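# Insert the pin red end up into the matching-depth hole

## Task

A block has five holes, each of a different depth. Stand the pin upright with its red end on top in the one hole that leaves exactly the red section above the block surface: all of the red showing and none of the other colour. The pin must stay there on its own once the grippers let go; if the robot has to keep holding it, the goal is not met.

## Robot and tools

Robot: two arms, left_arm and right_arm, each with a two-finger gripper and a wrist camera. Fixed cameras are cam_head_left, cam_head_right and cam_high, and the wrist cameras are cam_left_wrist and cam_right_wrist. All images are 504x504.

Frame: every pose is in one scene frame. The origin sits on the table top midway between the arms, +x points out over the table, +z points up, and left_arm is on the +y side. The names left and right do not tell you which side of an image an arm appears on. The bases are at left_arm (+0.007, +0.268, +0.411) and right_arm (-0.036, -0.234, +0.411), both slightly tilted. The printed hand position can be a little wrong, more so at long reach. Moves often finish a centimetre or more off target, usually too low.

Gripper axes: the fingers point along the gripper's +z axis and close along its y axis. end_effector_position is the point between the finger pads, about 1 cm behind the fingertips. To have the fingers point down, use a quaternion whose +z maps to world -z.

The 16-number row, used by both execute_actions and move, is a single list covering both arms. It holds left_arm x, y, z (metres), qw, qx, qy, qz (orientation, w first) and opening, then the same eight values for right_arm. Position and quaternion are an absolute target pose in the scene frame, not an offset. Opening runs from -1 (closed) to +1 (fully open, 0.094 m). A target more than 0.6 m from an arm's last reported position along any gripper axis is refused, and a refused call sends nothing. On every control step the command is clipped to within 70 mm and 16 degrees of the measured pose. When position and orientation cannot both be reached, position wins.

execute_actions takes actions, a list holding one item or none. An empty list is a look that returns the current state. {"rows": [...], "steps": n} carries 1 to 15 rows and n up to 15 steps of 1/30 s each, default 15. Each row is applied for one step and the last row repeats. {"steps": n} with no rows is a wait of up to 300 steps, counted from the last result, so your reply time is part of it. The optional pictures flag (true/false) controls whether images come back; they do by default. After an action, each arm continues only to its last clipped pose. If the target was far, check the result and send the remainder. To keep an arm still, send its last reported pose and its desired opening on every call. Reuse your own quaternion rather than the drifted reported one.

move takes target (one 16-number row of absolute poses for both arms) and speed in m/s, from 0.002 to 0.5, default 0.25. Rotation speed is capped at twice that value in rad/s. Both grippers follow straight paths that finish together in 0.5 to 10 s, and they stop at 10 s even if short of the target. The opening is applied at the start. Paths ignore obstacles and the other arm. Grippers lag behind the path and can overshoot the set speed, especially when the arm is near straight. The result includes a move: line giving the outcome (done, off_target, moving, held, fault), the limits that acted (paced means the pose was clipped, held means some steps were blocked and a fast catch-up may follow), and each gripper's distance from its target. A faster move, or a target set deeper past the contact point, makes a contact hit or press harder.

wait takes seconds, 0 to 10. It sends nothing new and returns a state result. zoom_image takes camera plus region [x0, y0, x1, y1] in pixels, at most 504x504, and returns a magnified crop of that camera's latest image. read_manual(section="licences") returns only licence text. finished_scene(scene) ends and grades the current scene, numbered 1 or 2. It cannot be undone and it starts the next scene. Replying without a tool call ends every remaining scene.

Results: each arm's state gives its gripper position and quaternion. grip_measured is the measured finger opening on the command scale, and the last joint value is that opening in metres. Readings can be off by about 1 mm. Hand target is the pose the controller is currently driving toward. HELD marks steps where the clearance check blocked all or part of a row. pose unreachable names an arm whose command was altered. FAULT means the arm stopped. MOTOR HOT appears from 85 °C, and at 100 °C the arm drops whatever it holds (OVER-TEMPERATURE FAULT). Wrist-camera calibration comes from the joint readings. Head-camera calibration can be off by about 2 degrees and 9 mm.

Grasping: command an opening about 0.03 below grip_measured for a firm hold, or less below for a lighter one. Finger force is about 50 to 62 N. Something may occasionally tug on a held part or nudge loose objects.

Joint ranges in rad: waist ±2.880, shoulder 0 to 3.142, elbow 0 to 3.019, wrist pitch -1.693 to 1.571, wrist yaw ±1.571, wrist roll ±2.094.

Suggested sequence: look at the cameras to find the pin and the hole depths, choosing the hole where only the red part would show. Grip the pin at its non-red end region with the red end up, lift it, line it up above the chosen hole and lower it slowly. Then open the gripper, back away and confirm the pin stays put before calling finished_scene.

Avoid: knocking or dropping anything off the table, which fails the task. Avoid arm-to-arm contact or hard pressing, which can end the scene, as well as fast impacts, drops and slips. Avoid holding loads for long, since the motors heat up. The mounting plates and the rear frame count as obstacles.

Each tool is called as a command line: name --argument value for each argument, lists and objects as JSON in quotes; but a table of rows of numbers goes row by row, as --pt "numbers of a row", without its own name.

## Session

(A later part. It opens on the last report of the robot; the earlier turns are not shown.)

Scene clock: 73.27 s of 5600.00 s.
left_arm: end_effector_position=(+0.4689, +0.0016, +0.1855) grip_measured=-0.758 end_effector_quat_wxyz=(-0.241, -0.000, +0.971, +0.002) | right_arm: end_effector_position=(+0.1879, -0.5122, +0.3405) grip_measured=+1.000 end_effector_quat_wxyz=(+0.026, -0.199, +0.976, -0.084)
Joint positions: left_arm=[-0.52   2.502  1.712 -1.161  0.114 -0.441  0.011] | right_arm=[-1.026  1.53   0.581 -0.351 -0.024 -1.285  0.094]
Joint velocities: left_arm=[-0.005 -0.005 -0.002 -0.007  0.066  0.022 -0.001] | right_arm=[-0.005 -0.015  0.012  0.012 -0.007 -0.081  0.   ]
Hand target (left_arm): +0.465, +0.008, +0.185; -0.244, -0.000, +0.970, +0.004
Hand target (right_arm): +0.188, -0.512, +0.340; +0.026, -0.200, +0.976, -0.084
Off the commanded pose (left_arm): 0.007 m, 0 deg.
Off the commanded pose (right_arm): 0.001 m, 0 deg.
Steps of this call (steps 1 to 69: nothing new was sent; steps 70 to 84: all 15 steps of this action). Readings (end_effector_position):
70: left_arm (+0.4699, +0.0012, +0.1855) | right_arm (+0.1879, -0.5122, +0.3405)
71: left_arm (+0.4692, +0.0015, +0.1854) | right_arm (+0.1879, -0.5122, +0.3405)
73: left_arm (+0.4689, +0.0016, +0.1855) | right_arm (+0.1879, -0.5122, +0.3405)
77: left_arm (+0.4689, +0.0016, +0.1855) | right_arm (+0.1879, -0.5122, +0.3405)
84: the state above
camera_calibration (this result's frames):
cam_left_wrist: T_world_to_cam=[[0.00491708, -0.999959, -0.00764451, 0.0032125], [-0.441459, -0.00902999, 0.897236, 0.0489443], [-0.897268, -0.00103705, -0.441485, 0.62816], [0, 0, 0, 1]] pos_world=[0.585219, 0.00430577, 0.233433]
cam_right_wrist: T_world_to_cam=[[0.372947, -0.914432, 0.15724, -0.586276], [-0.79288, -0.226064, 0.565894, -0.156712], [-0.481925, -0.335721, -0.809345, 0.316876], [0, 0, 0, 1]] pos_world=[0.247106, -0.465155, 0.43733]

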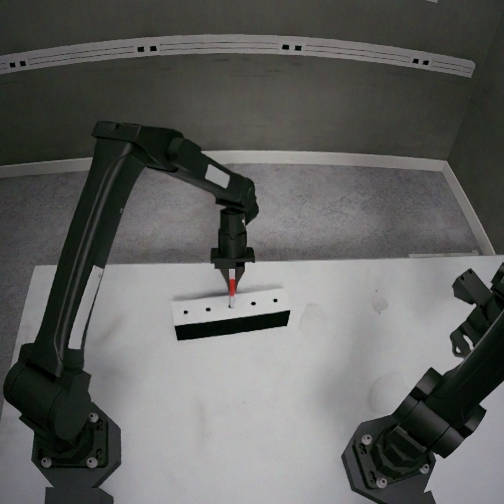

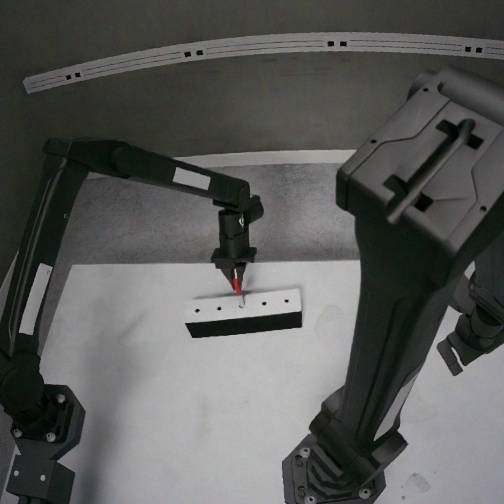

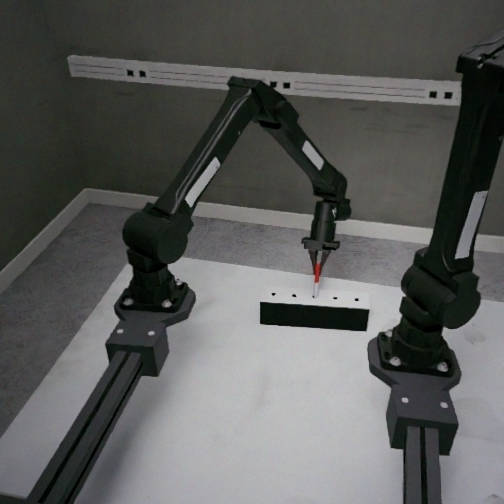

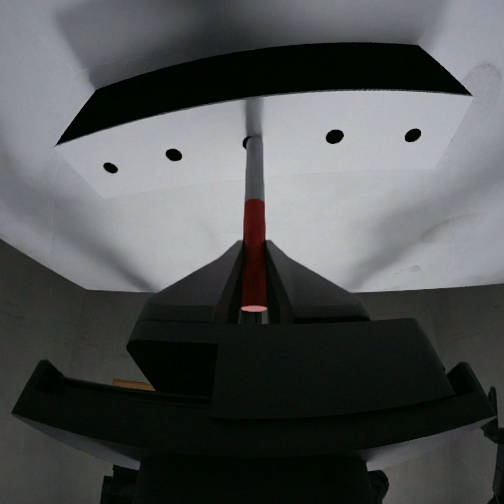

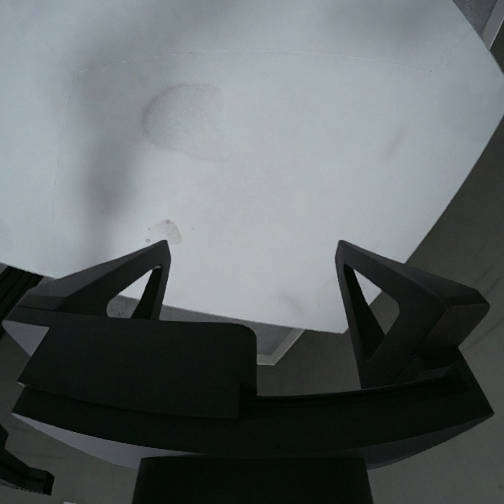

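execute_actions --actions '[{"rows":[[0.466,0.013,0.187,-0.244,0,0.97,0.004,-0.83,0.188,-0.512,0.34,0.026,-0.2,0.976,-0.084,1]],"steps":15}]'

zoom_image --camera "cam_left_wrist" --region '[190,90,360,220]'

Scene clock: 77.63 s of 5600.00 s.
left_arm: end_effector_position=(+0.4672, +0.0050, +0.1843) grip_measured=-0.758 end_effector_quat_wxyz=(-0.241, -0.001, +0.970, +0.003) | right_arm: end_effector_position=(+0.1879, -0.5122, +0.3405) grip_measured=+1.000 end_effector_quat_wxyz=(+0.026, -0.199, +0.976, -0.084)
Joint positions: left_arm=[-0.517  2.5    1.703 -1.156  0.111 -0.439  0.011] | right_arm=[-1.026  1.53   0.581 -0.351 -0.024 -1.285  0.094]
Joint velocities: left_arm=[ 0.005 -0.015  0.017  0.007 -0.037  0.037 -0.001] | right_arm=[-0.005 -0.015 -0.007 -0.007  0.007 -0.051  0.   ]
Hand target (left_arm): +0.466, +0.013, +0.187; -0.244, -0.000, +0.970, +0.004
Hand target (right_arm): +0.188, -0.512, +0.340; +0.026, -0.200, +0.976, -0.084
Off the commanded pose (left_arm): 0.009 m, 0 deg.
Off the commanded pose (right_arm): 0.001 m, 0 deg.
Steps of this call (steps 1 to 90: nothing new was sent; then 0.87 s passed at rest; steps 91 to 105: all 15 steps of this action). Readings (end_effector_position):
91: left_arm (+0.4688, +0.0020, +0.1856) | right_arm (+0.1879, -0.5122, +0.3405)
92: left_arm (+0.4681, +0.0024, +0.1856) | right_arm (+0.1879, -0.5122, +0.3405)
94: left_arm (+0.4669, +0.0038, +0.1853) | right_arm (+0.1879, -0.5122, +0.3405)
98: left_arm (+0.4672, +0.0050, +0.1843) | right_arm (+0.1879, -0.5122, +0.3405)
105: the state above
camera_calibration (this result's frames):
cam_left_wrist: T_world_to_cam=[[0.00474409, -0.999934, -0.0104826, 0.00717256], [-0.440273, -0.0115007, 0.89779, 0.0486643], [-0.897851, 0.000356022, -0.440299, 0.626082], [0, 0, 0, 1]] pos_world=[0.58352, 0.00750886, 0.232048]
cam_right_wrist: T_world_to_cam=[[0.372947, -0.914432, 0.15724, -0.586276], [-0.79288, -0.226064, 0.565894, -0.156712], [-0.481925, -0.335721, -0.809345, 0.316876], [0, 0, 0, 1]] pos_world=[0.247106, -0.465155, 0.43733]

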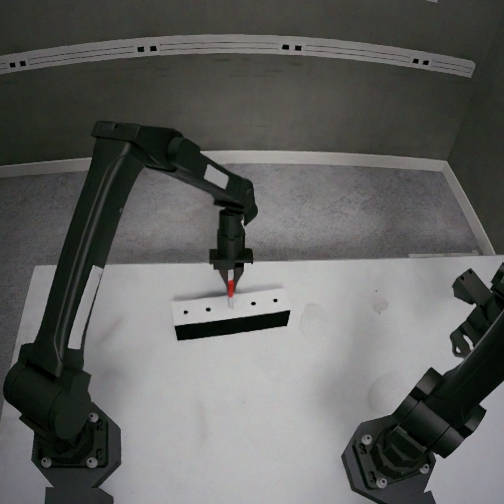

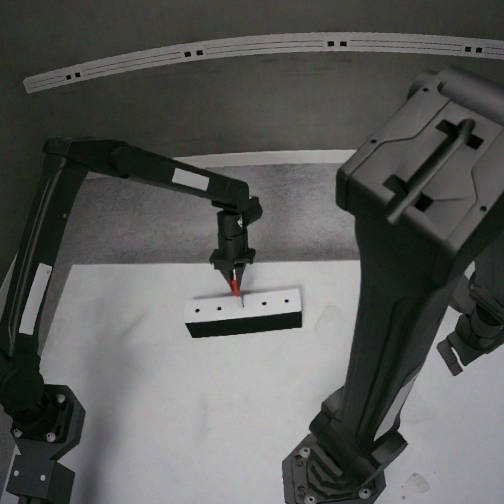

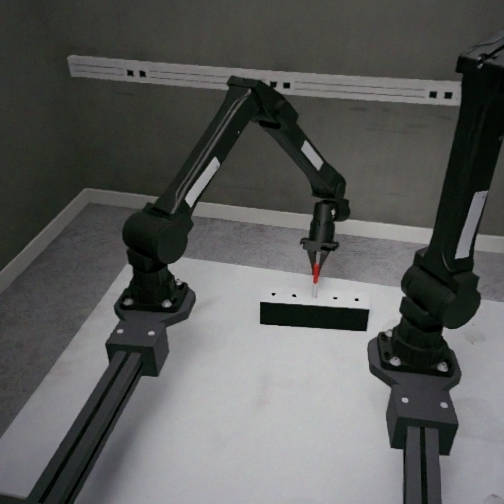

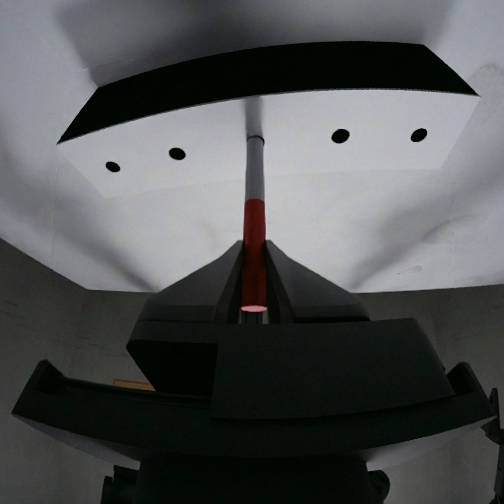

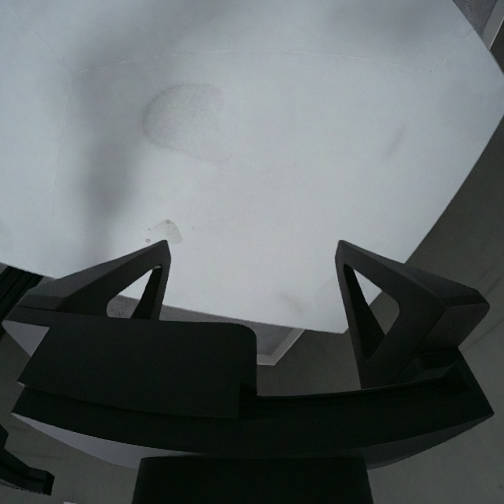

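Region (190, 90, 360, 220) of cam_left_wrist's 504x504 image, scaled by 2.965, with more detail than that image has; it fills the top 385 rows of this view, and the rest is white.

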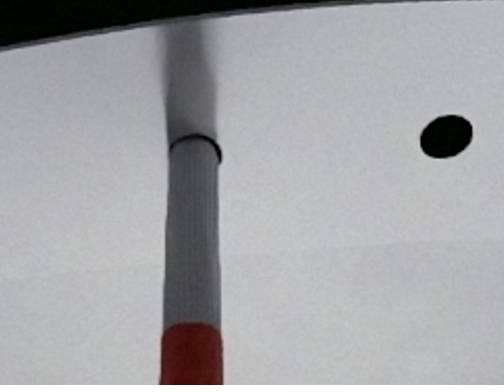

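move --target '[0.472,0.002,0.125,-0.238,0,0.971,0,-0.83,0.188,-0.512,0.34,0.026,-0.2,0.976,-0.084,1]' --speed 0.04

Scene clock: 81.17 s of 5600.00 s.
left_arm: end_effector_position=(+0.4686, +0.0037, +0.1428) grip_measured=-0.758 end_effector_quat_wxyz=(-0.239, -0.003, +0.971, +0.003) | right_arm: end_effector_position=(+0.1879, -0.5122, +0.3405) grip_measured=+1.000 end_effector_quat_wxyz=(+0.026, -0.199, +0.976, -0.084)
Joint positions: left_arm=[-0.511  2.588  1.752 -1.115  0.108 -0.439  0.011] | right_arm=[-1.026  1.53   0.581 -0.351 -0.024 -1.285  0.094]
Joint velocities: left_arm=[-0.005 -0.005  0.002 -0.012 -0.007  0.007 -0.   ] | right_arm=[-0.024 -0.005  0.007  0.007 -0.037  0.022  0.   ]
Hand target (left_arm): +0.471, +0.003, +0.126; -0.238, -0.000, +0.971, -0.000
Hand target (right_arm): +0.188, -0.512, +0.340; +0.026, -0.200, +0.976, -0.084
Off the commanded pose (left_arm): 0.018 m, 1 deg.
Off the commanded pose (right_arm): 0.001 m, 0 deg.
move: off_target (left_arm)
camera_calibration (this result's frames):
cam_left_wrist: T_world_to_cam=[[0.00936054, -0.999892, -0.0113192, 0.00342784], [-0.444328, -0.0142998, 0.89575, 0.0886749], [-0.895815, -0.00335529, -0.444414, 0.60875], [0, 0, 0, 1]] pos_world=[0.584696, 0.00673804, 0.191145]
cam_right_wrist: T_world_to_cam=[[0.372947, -0.914432, 0.15724, -0.586276], [-0.79288, -0.226064, 0.565894, -0.156712], [-0.481925, -0.335721, -0.809345, 0.316876], [0, 0, 0, 1]] pos_world=[0.247106, -0.465155, 0.43733]

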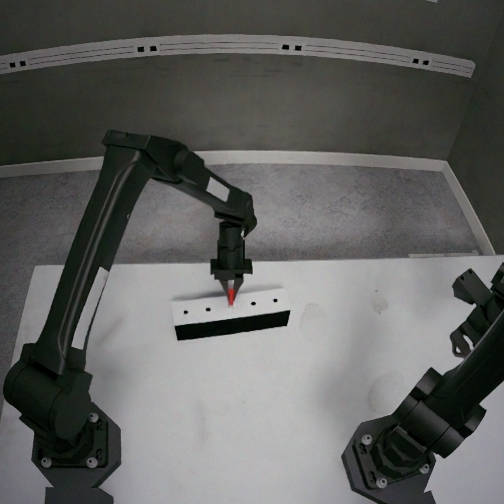

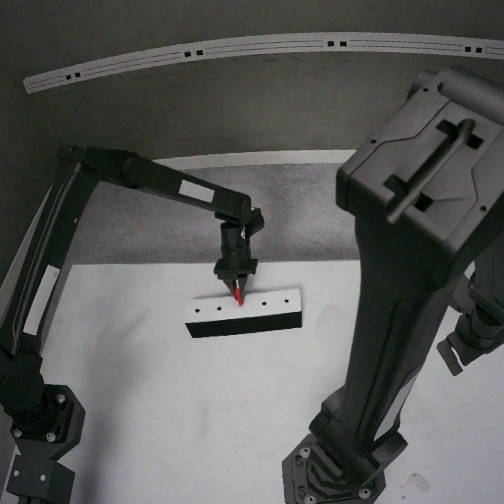

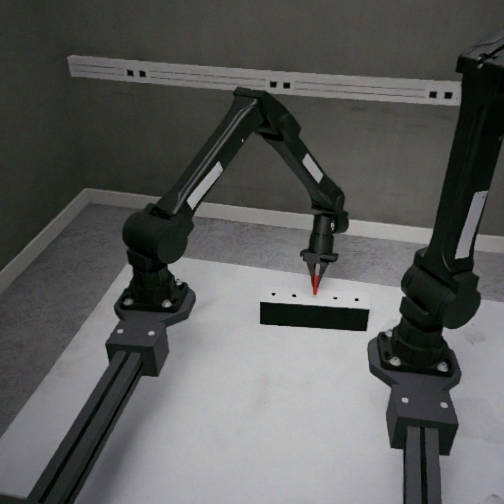

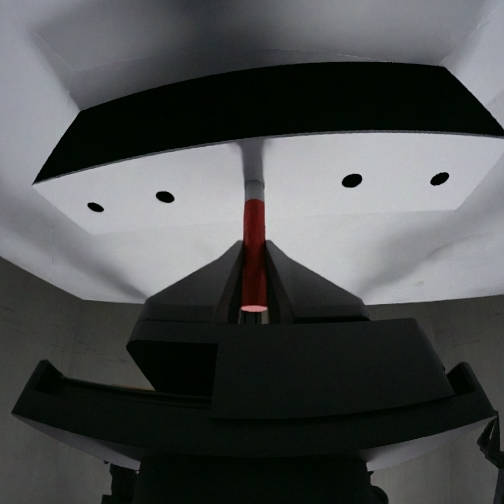

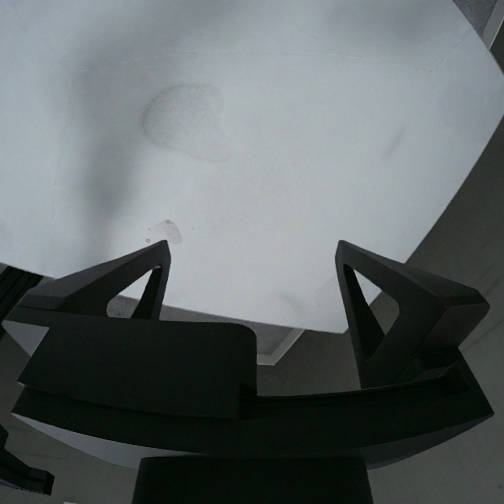

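execute_actions --actions '[{"rows":[[0.4686,0.0037,0.144,-0.239,0,0.971,0,-0.83,0.188,-0.512,0.34,0.026,-0.2,0.976,-0.084,1],[0.4686,0.0037,0.144,-0.239,0,0.971,0,-0.83,0.188,-0.512,0.34,0.026,-0.2,0.976,-0.084,1],[0.4686,0.0037,0.144,-0.239,0,0.971,0,-0.83,0.188,-0.512,0.34,0.026,-0.2,0.976,-0.084,1],[0.4686,0.0037,0.144,-0.239,0,0.971,0,-0.6,0.188,-0.512,0.34,0.026,-0.2,0.976,-0.084,1]],"steps":15}]'

Scene clock: 85.70 s of 5600.00 s.
left_arm: end_effector_position=(+0.4685, +0.0036, +0.1429) grip_measured=-0.602 end_effector_quat_wxyz=(-0.239, -0.003, +0.971, +0.002) | right_arm: end_effector_position=(+0.1879, -0.5122, +0.3405) grip_measured=+1.000 end_effector_quat_wxyz=(+0.026, -0.199, +0.976, -0.084)
Joint positions: left_arm=[-0.511  2.588  1.752 -1.115  0.11  -0.439  0.019] | right_arm=[-1.026  1.53   0.581 -0.351 -0.024 -1.285  0.094]
Joint velocities: left_arm=[-0.005 -0.015 -0.017 -0.007 -0.066 -0.066 -0.   ] | right_arm=[-0.015 -0.005  0.007 -0.017 -0.066 -0.066  0.   ]
Hand target (left_arm): +0.469, +0.004, +0.144; -0.239, -0.000, +0.971, +0.000
Hand target (right_arm): +0.188, -0.512, +0.340; +0.026, -0.200, +0.976, -0.084
Off the commanded pose (left_arm): 0.001 m, 0 deg.
Off the commanded pose (right_arm): 0.001 m, 0 deg.
Steps of this call (steps 1 to 90: nothing new was sent; then 1.03 s passed at rest; steps 91 to 105: all 15 steps of this action). Readings (end_effector_position):
91: left_arm (+0.4686, +0.0037, +0.1428) | right_arm (+0.1879, -0.5122, +0.3405)
92: left_arm (+0.4686, +0.0037, +0.1428) | right_arm (+0.1879, -0.5122, +0.3405)
94: left_arm (+0.4686, +0.0037, +0.1428) | right_arm (+0.1879, -0.5122, +0.3405)
98: left_arm (+0.4685, +0.0036, +0.1429) | right_arm (+0.1879, -0.5122, +0.3405)
105: the state above
camera_calibration (this result's frames):
cam_left_wrist: T_world_to_cam=[[0.0098399, -0.999897, -0.0104043, 0.00289502], [-0.443892, -0.0136912, 0.895976, 0.0883676], [-0.896026, -0.00419794, -0.443981, 0.60874], [0, 0, 0, 1]] pos_world=[0.584644, 0.00666004, 0.191124]
cam_right_wrist: T_world_to_cam=[[0.372947, -0.914432, 0.15724, -0.586276], [-0.79288, -0.226064, 0.565894, -0.156712], [-0.481925, -0.335721, -0.809345, 0.316876], [0, 0, 0, 1]] pos_world=[0.247106, -0.465155, 0.43733]

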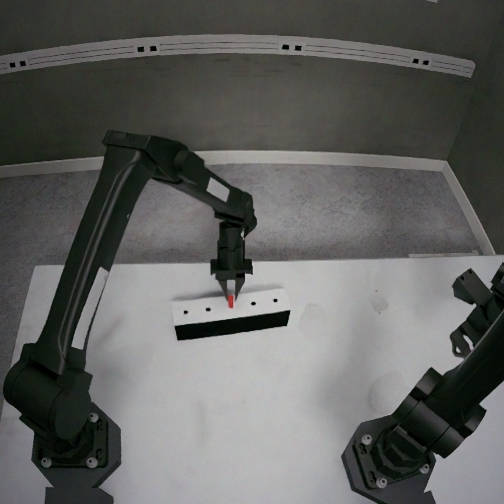

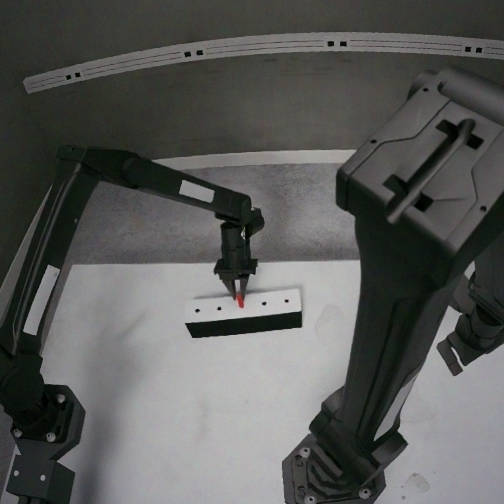

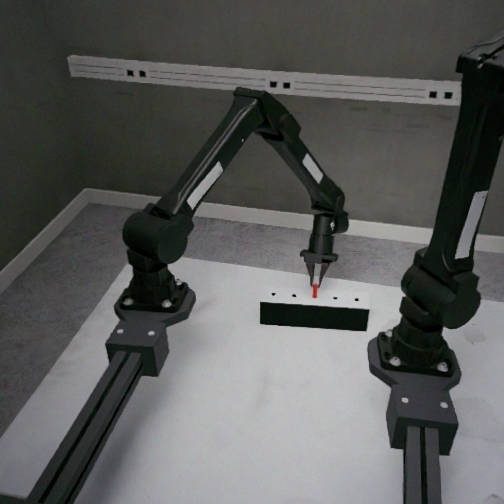

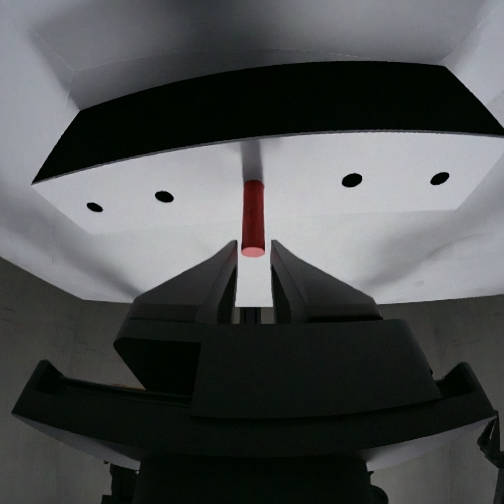

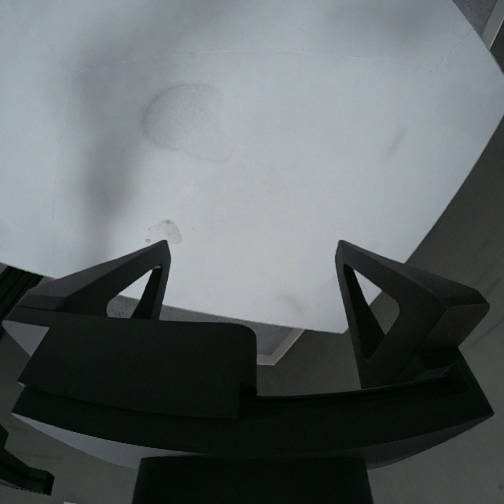

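move --target '[0.472,0.004,0.123,0.0,0,1,0,-0.4,0.188,-0.512,0.34,0.026,-0.2,0.976,-0.084,1]' --speed 0.15

Scene clock: 90.83 s of 5600.00 s.
left_arm: end_effector_position=(+0.4641, +0.0108, +0.1090) grip_measured=-0.402 end_effector_quat_wxyz=(-0.013, +0.007, +1.000, +0.006) | right_arm: end_effector_position=(+0.1879, -0.5122, +0.3405) grip_measured=+1.000 end_effector_quat_wxyz=(+0.026, -0.199, +0.976, -0.084)
Joint positions: left_arm=[-0.562  2.47   1.37  -0.445 -0.096 -0.476  0.028] | right_arm=[-1.026  1.53   0.581 -0.351 -0.024 -1.285  0.094]
Joint velocities: left_arm=[-0.024 -0.015 -0.007  0.007 -0.037 -0.081 -0.   ] | right_arm=[ 0.005 -0.005  0.002  0.002 -0.022 -0.051  0.   ]
Hand target (left_arm): +0.471, +0.005, +0.121; +0.000, +0.000, +1.000, +0.001
Hand target (right_arm): +0.188, -0.512, +0.340; +0.026, -0.200, +0.976, -0.084
Off the commanded pose (left_arm): 0.017 m, 2 deg.
Off the commanded pose (right_arm): 0.001 m, 0 deg.
After step 90, 0.20 s passed at rest.
move: off_target (left_arm)
camera_calibration (this result's frames):
cam_left_wrist: T_world_to_cam=[[-0.00770504, -0.999869, -0.0142323, 0.0183813], [-0.793725, -0.00254178, 0.608272, 0.310475], [-0.608228, 0.0159833, -0.793601, 0.494128], [0, 0, 0, 1]] pos_world=[0.547116, 0.0112702, 0.203549]
cam_right_wrist: T_world_to_cam=[[0.372947, -0.914432, 0.15724, -0.586276], [-0.79288, -0.226064, 0.565894, -0.156712], [-0.481925, -0.335721, -0.809345, 0.316876], [0, 0, 0, 1]] pos_world=[0.247106, -0.465155, 0.43733]

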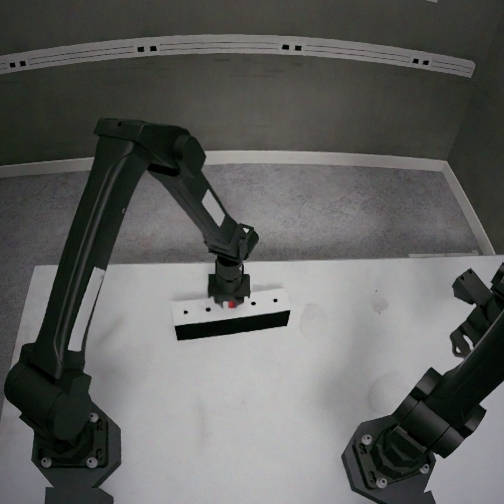

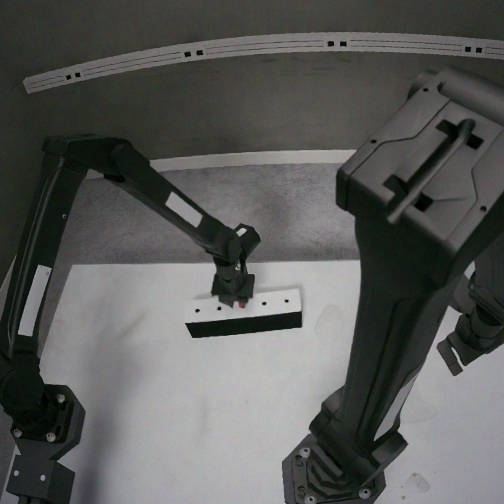

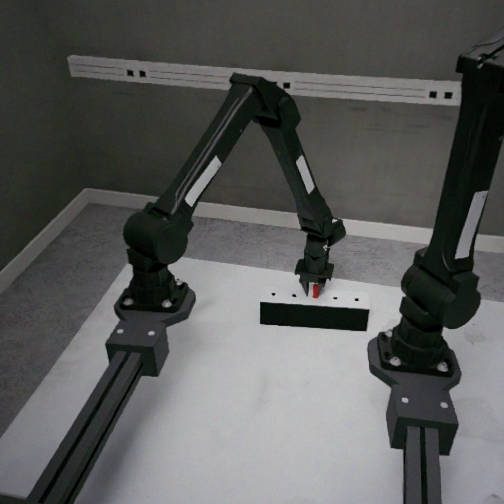

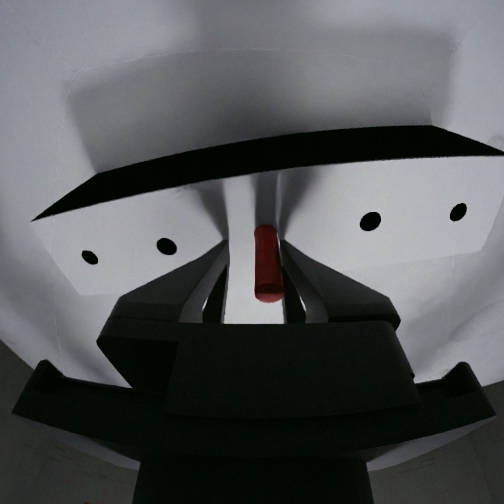

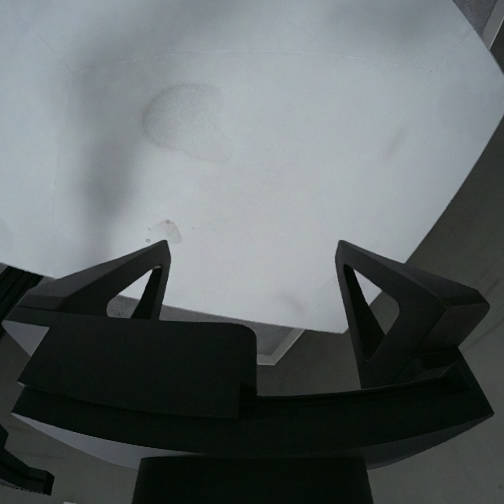

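execute_actions --actions '[{"rows":[[0.479,-0.004,0.127,0.01,0,1,0,-0.4,0.188,-0.512,0.34,0.026,-0.2,0.976,-0.084,1]],"steps":15}]'

Scene clock: 94.00 s of 5600.00 s.
left_arm: end_effector_position=(+0.4646, +0.0058, +0.1122) grip_measured=-0.402 end_effector_quat_wxyz=(-0.008, +0.008, +1.000, +0.008) | right_arm: end_effector_position=(+0.1879, -0.5122, +0.3405) grip_measured=+1.000 end_effector_quat_wxyz=(+0.026, -0.199, +0.976, -0.084)
Joint positions: left_arm=[-0.573  2.465  1.37  -0.444 -0.105 -0.485  0.028] | right_arm=[-1.026  1.53   0.581 -0.351 -0.024 -1.285  0.094]
Joint velocities: left_arm=[-0.005  0.015  0.002 -0.007 -0.066  0.051  0.   ] | right_arm=[-0.005 -0.005  0.012  0.002 -0.022 -0.022  0.   ]
Hand target (left_arm): +0.479, -0.004, +0.127; +0.010, +0.000, +1.000, -0.000
Hand target (right_arm): +0.188, -0.512, +0.340; +0.026, -0.200, +0.976, -0.084
Off the commanded pose (left_arm): 0.023 m, 2 deg.
Off the commanded pose (right_arm): 0.001 m, 0 deg.
Steps of this call (steps 1 to 80: nothing new was sent; steps 81 to 95: all 15 steps of this action). Readings (end_effector_position):
81: left_arm (+0.4647, +0.0108, +0.1092) | right_arm (+0.1879, -0.5122, +0.3405)
82: left_arm (+0.4648, +0.0111, +0.1093) | right_arm (+0.1879, -0.5122, +0.3405)
84: left_arm (+0.4648, +0.0099, +0.1100) | right_arm (+0.1879, -0.5122, +0.3405)
88: left_arm (+0.4645, +0.0067, +0.1116) | right_arm (+0.1879, -0.5122, +0.3405)
95: the state above
camera_calibration (this result's frames):
cam_left_wrist: T_world_to_cam=[[-0.00935227, -0.999792, -0.0181349, 0.01463], [-0.80016, -0.00339428, 0.599778, 0.312816], [-0.599714, 0.0201201, -0.799961, 0.493763], [0, 0, 0, 1]] pos_world=[0.546557, 0.0057542, 0.207636]
cam_right_wrist: T_world_to_cam=[[0.372947, -0.914432, 0.15724, -0.586276], [-0.79288, -0.226064, 0.565894, -0.156712], [-0.481925, -0.335721, -0.809345, 0.316876], [0, 0, 0, 1]] pos_world=[0.247106, -0.465155, 0.43733]

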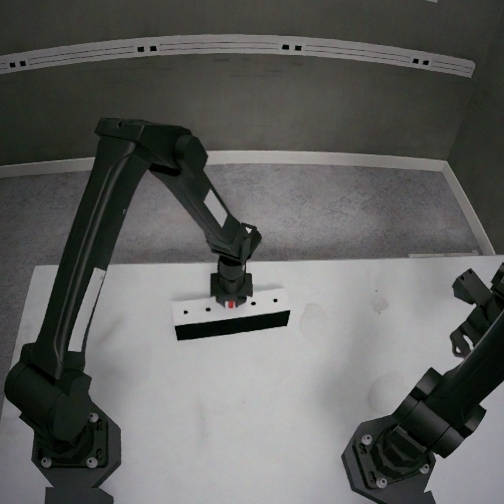

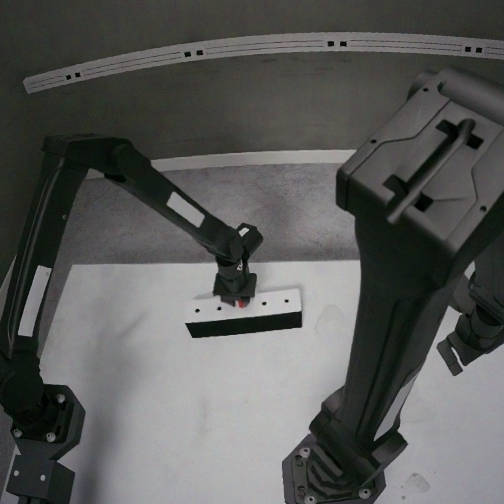

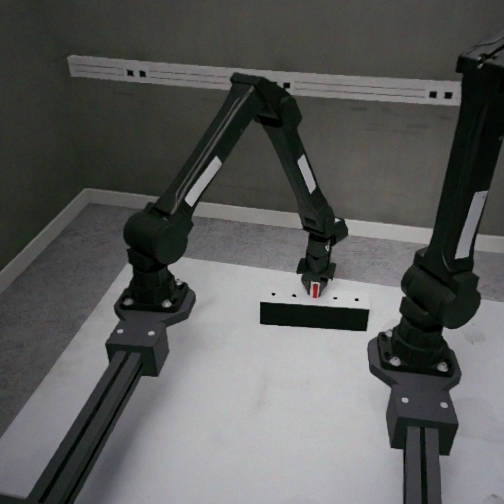

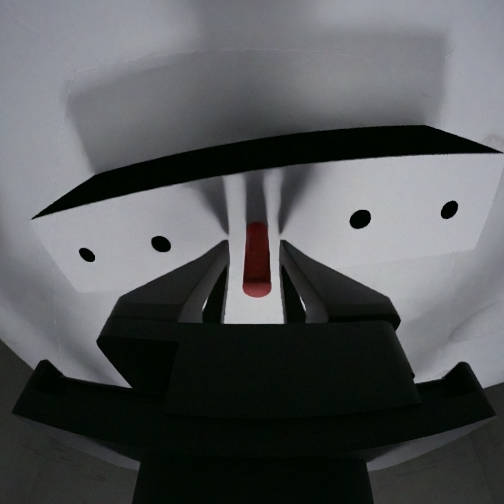

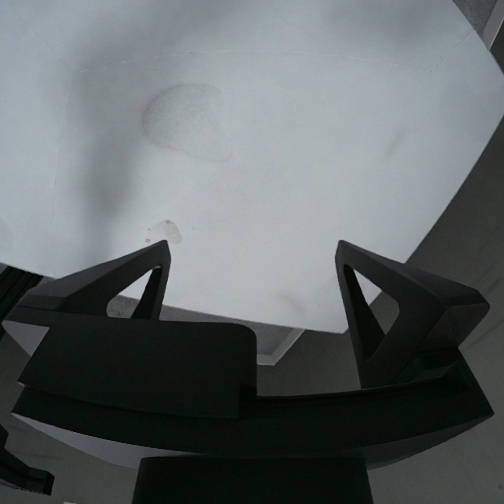

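Good enough; grip, lift and move on.

execute_actions --actions '[{"rows":[[0.479,-0.004,0.127,0.01,0,1,0,-0.83,0.188,-0.512,0.34,0.026,-0.2,0.976,-0.084,1]],"steps":12}]' --pictures false

move --target '[0.472,0.0,0.21,-0.008,0.008,1,0.008,-0.83,0.188,-0.512,0.34,0.026,-0.2,0.976,-0.084,1]' --speed 0.06

Scene clock: 97.30 s of 5600.00 s.
left_arm: end_effector_position=(+0.4642, +0.0045, +0.1123) grip_measured=-0.758 end_effector_quat_wxyz=(-0.008, +0.008, +1.000, +0.007) | right_arm: end_effector_position=(+0.1879, -0.5122, +0.3405) grip_measured=+1.000 end_effector_quat_wxyz=(+0.026, -0.199, +0.976, -0.084)
Joint positions: left_arm=[-0.575  2.465  1.37  -0.443 -0.103 -0.486  0.011] | right_arm=[-1.026  1.53   0.581 -0.351 -0.024 -1.285  0.094]
Joint velocities: left_arm=[-0.005 -0.005 -0.017 -0.007 -0.007 -0.037 -0.001] | right_arm=[ 0.005  0.015  0.002  0.002 -0.051  0.066  0.   ]
Hand target (left_arm): +0.479, -0.004, +0.127; +0.010, +0.000, +1.000, -0.000
Hand target (right_arm): +0.188, -0.512, +0.340; +0.026, -0.200, +0.976, -0.084
Off the commanded pose (left_arm): 0.022 m, 2 deg.
Off the commanded pose (right_arm): 0.001 m, 0 deg.
Steps of this call (steps 1 to 87: nothing new was sent; steps 88 to 99: all 12 steps of this action). Readings (end_effector_position):
88: left_arm (+0.4646, +0.0058, +0.1122) | right_arm (+0.1879, -0.5122, +0.3405)
89: left_arm (+0.4643, +0.0050, +0.1122) | right_arm (+0.1879, -0.5122, +0.3405)
91: left_arm (+0.4642, +0.0045, +0.1123) | right_arm (+0.1879, -0.5122, +0.3405)
95: left_arm (+0.4642, +0.0045, +0.1123) | right_arm (+0.1879, -0.5122, +0.3405)
99: the state above

Scene clock: 99.53 s of 5600.00 s.
left_arm: end_effector_position=(+0.4710, +0.0035, +0.1973) grip_measured=-0.758 end_effector_quat_wxyz=(-0.014, +0.013, +1.000, +0.010) | right_arm: end_effector_position=(+0.1879, -0.5122, +0.3405) grip_measured=+1.000 end_effector_quat_wxyz=(+0.026, -0.199, +0.976, -0.084)
Joint positions: left_arm=[-0.586  2.282  1.323 -0.592 -0.103 -0.487  0.011] | right_arm=[-1.026  1.53   0.581 -0.351 -0.024 -1.285  0.094]
Joint velocities: left_arm=[ 0.005 -0.015  0.002 -0.002  0.037 -0.007 -0.   ] | right_arm=[-0.005  0.005 -0.012  0.022 -0.007 -0.007  0.   ]
Hand target (left_arm): +0.472, +0.000, +0.209; -0.008, +0.008, +1.000, +0.008
Hand target (right_arm): +0.188, -0.512, +0.340; +0.026, -0.200, +0.976, -0.084
Off the commanded pose (left_arm): 0.013 m, 1 deg.
Off the commanded pose (right_arm): 0.001 m, 0 deg.
move: off_target (left_arm)
camera_calibration (this result's frames):
cam_left_wrist: T_world_to_cam=[[-0.020577, -0.99957, -0.0208904, 0.0197669], [-0.793341, 0.00360876, 0.608766, 0.26188], [-0.608429, 0.0290998, -0.793074, 0.568475], [0, 0, 0, 1]] pos_world=[0.554044, 0.00227086, 0.291832]
cam_right_wrist: T_world_to_cam=[[0.372947, -0.914432, 0.15724, -0.586276], [-0.79288, -0.226064, 0.565894, -0.156712], [-0.481925, -0.335721, -0.809345, 0.316876], [0, 0, 0, 1]] pos_world=[0.247106, -0.465155, 0.43733]

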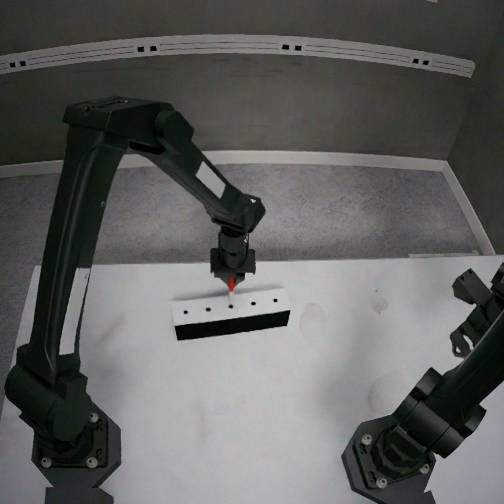

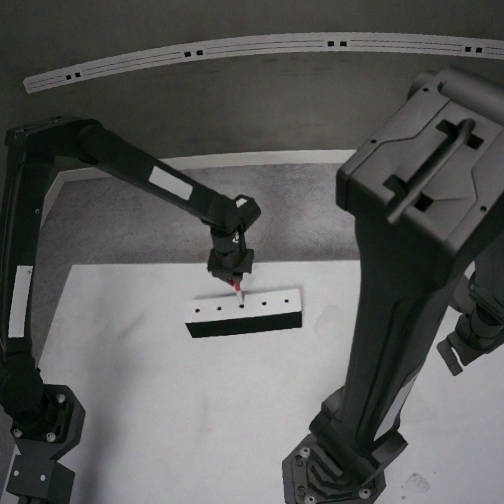

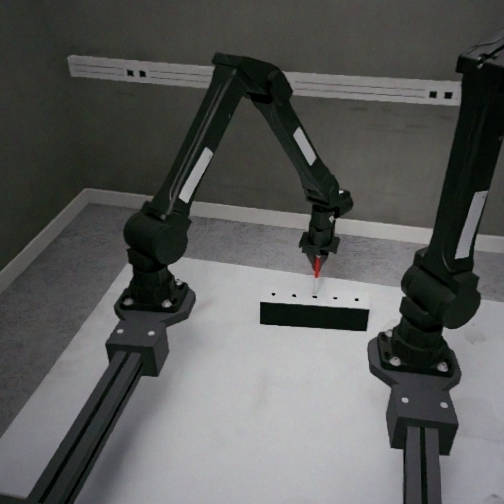

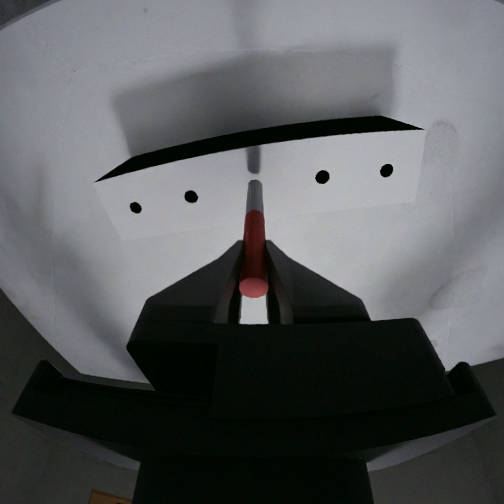

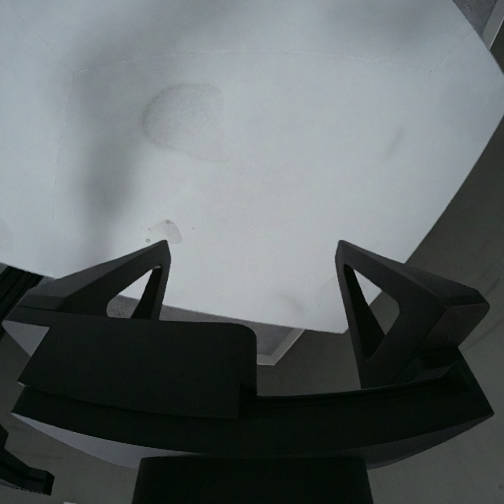

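move --target '[0.457,0.068,0.197,-0.008,0.008,1,0.008,-0.83,0.188,-0.512,0.34,0.026,-0.2,0.976,-0.084,1]' --speed 0.08

zoom_image --camera "cam_left_wrist" --region '[180,130,350,250]'

Scene clock: 103.37 s of 5600.00 s.
left_arm: end_effector_position=(+0.4455, +0.0690, +0.1841) grip_measured=-0.758 end_effector_quat_wxyz=(-0.024, +0.001, +1.000, +0.015) | right_arm: end_effector_position=(+0.1879, -0.5122, +0.3405) grip_measured=+1.000 end_effector_quat_wxyz=(+0.026, -0.199, +0.976, -0.084)
Joint positions: left_arm=[-0.492  2.243  1.169 -0.491 -0.101 -0.419  0.011] | right_arm=[-1.026  1.53   0.581 -0.351 -0.024 -1.285  0.094]
Joint velocities: left_arm=[-0.015  0.005  0.017 -0.007  0.007  0.066  0.001] | right_arm=[-0.005 -0.015 -0.007  0.002 -0.022 -0.066  0.   ]
Hand target (left_arm): +0.455, +0.067, +0.197; -0.009, +0.008, +1.000, +0.007
Hand target (right_arm): +0.188, -0.512, +0.340; +0.026, -0.200, +0.976, -0.084
Off the commanded pose (left_arm): 0.017 m, 2 deg.
Off the commanded pose (right_arm): 0.001 m, 0 deg.
move: off_target (left_arm)
camera_calibration (this result's frames):
cam_left_wrist: T_world_to_cam=[[0.00240986, -0.999515, -0.0310542, 0.0760484], [-0.780996, -0.0212756, 0.624173, 0.24284], [-0.624531, 0.0227491, -0.780669, 0.545888], [0, 0, 0, 1]] pos_world=[0.530398, 0.0687597, 0.276945]
cam_right_wrist: T_world_to_cam=[[0.372947, -0.914432, 0.15724, -0.586276], [-0.79288, -0.226064, 0.565894, -0.156712], [-0.481925, -0.335721, -0.809345, 0.316876], [0, 0, 0, 1]] pos_world=[0.247106, -0.465155, 0.43733]

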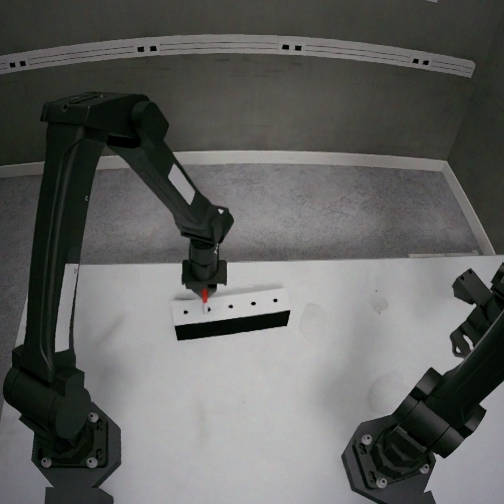

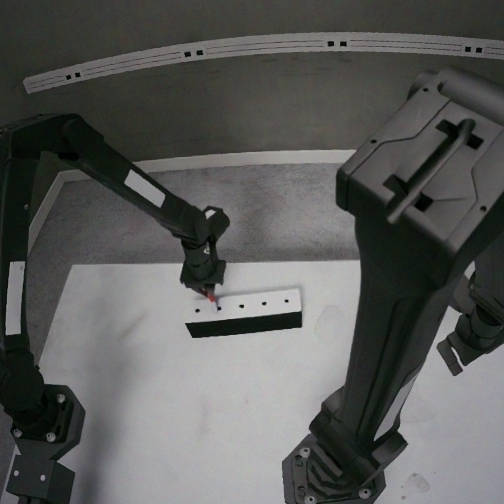

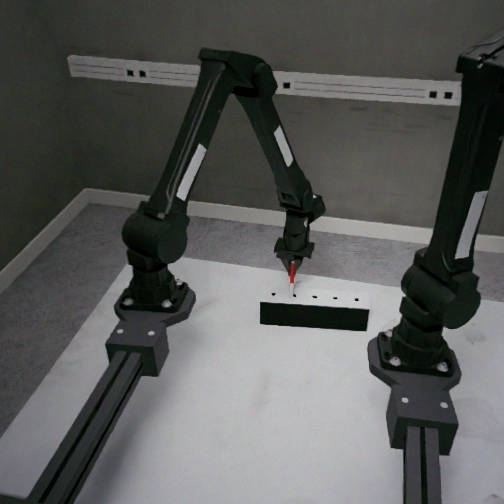

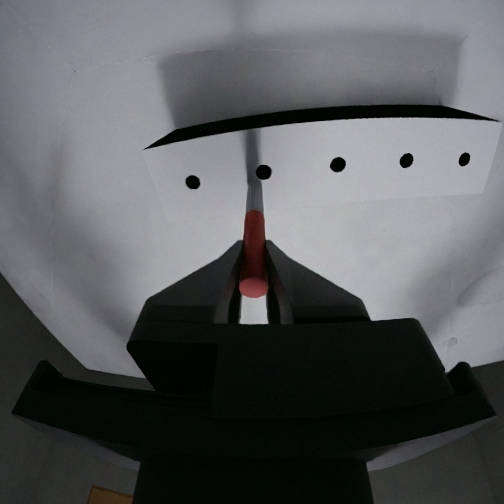

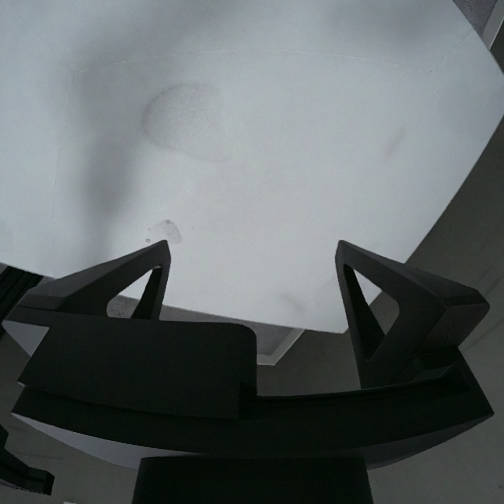

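Region (180, 130, 350, 250) of cam_left_wrist's 504x504 image, scaled by 2.965, with more detail than that image has; it fills the top 356 rows of this view, and the rest is white.

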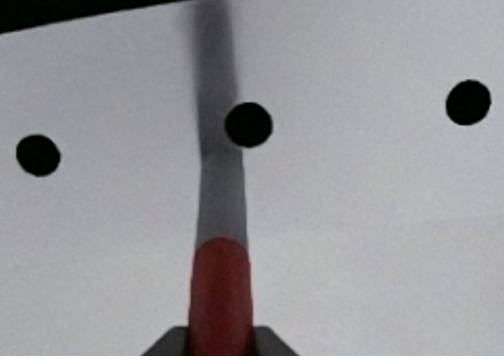

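execute_actions --actions '[{"rows":[[0.471,0.054,0.193,-0.004,0.008,1,0.004,-0.83,0.188,-0.512,0.34,0.026,-0.2,0.976,-0.084,1]],"steps":15}]'

zoom_image --camera "cam_left_wrist" --region '[180,130,350,250]'

Scene clock: 106.33 s of 5600.00 s.
left_arm: end_effector_position=(+0.4571, +0.0641, +0.1875) grip_measured=-0.758 end_effector_quat_wxyz=(-0.015, +0.002, +1.000, +0.010) | right_arm: end_effector_position=(+0.1879, -0.5122, +0.3405) grip_measured=+1.000 end_effector_quat_wxyz=(+0.026, -0.199, +0.976, -0.084)
Joint positions: left_arm=[-0.492  2.243  1.191 -0.493 -0.1   -0.417  0.011] | right_arm=[-1.026  1.53   0.581 -0.351 -0.024 -1.285  0.094]
Joint velocities: left_arm=[-0.005 -0.005 -0.017 -0.007 -0.022 -0.007 -0.   ] | right_arm=[ 0.005 -0.005  0.002  0.002 -0.051 -0.037  0.   ]
Hand target (left_arm): +0.471, +0.054, +0.193; -0.004, +0.008, +1.000, +0.004
Hand target (right_arm): +0.188, -0.512, +0.340; +0.026, -0.200, +0.976, -0.084
Off the commanded pose (left_arm): 0.018 m, 2 deg.
Off the commanded pose (right_arm): 0.001 m, 0 deg.
Steps of this call (steps 1 to 74: nothing new was sent; steps 75 to 89: all 15 steps of this action). Readings (end_effector_position):
75: left_arm (+0.4460, +0.0687, +0.1843) | right_arm (+0.1879, -0.5122, +0.3405)
76: left_arm (+0.4468, +0.0684, +0.1846) | right_arm (+0.1879, -0.5122, +0.3405)
78: left_arm (+0.4500, +0.0670, +0.1855) | right_arm (+0.1879, -0.5122, +0.3405)
82: left_arm (+0.4562, +0.0644, +0.1873) | right_arm (+0.1879, -0.5122, +0.3405)
89: the state above
camera_calibration (this result's frames):
cam_left_wrist: T_world_to_cam=[[0.00251173, -0.999753, -0.0220795, 0.0694949], [-0.792136, -0.0154652, 0.610148, 0.256996], [-0.610339, 0.0159574, -0.791979, 0.551953], [0, 0, 0, 1]] pos_world=[0.54028, 0.0646444, 0.281864]
cam_right_wrist: T_world_to_cam=[[0.372947, -0.914432, 0.15724, -0.586276], [-0.79288, -0.226064, 0.565894, -0.156712], [-0.481925, -0.335721, -0.809345, 0.316876], [0, 0, 0, 1]] pos_world=[0.247106, -0.465155, 0.43733]

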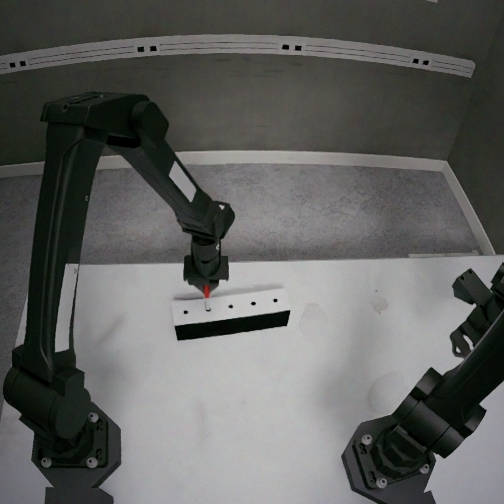

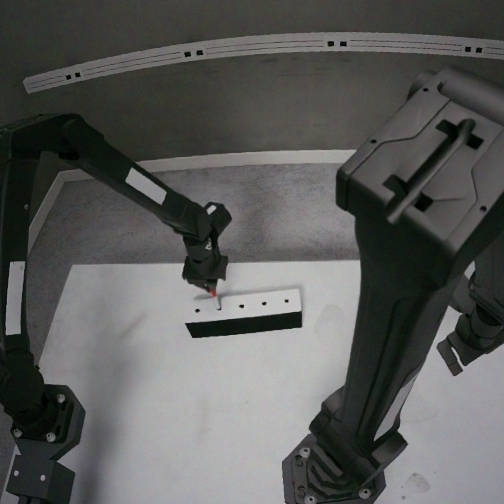

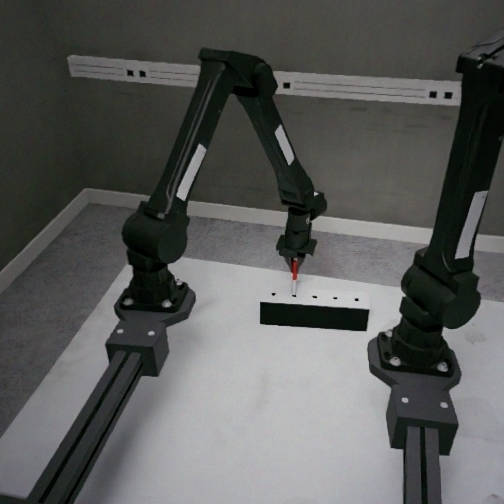

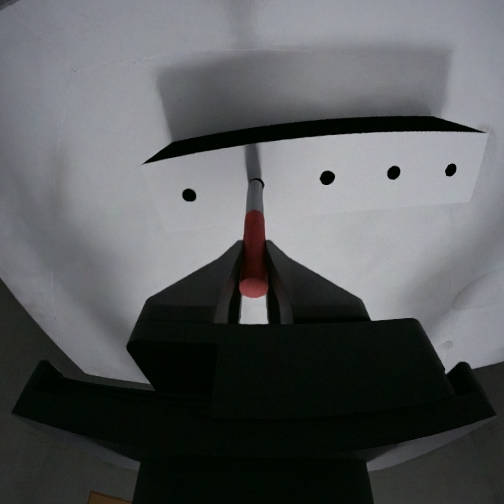

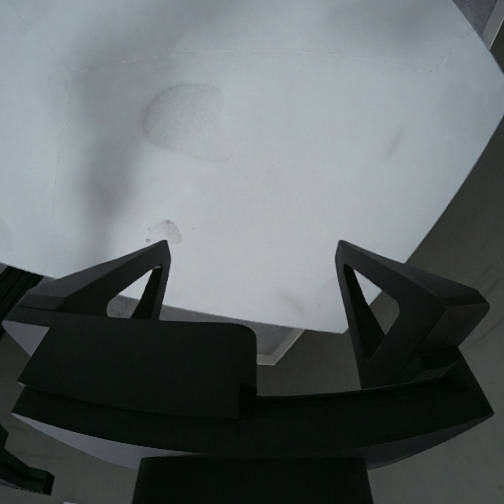

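Region (180, 130, 350, 250) of cam_left_wrist's 504x504 image, scaled by 2.965, with more detail than that image has; it fills the top 356 rows of this view, and the rest is white.

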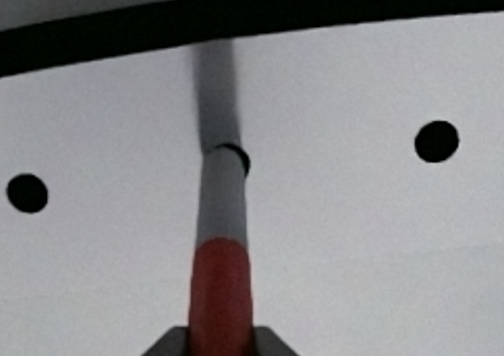

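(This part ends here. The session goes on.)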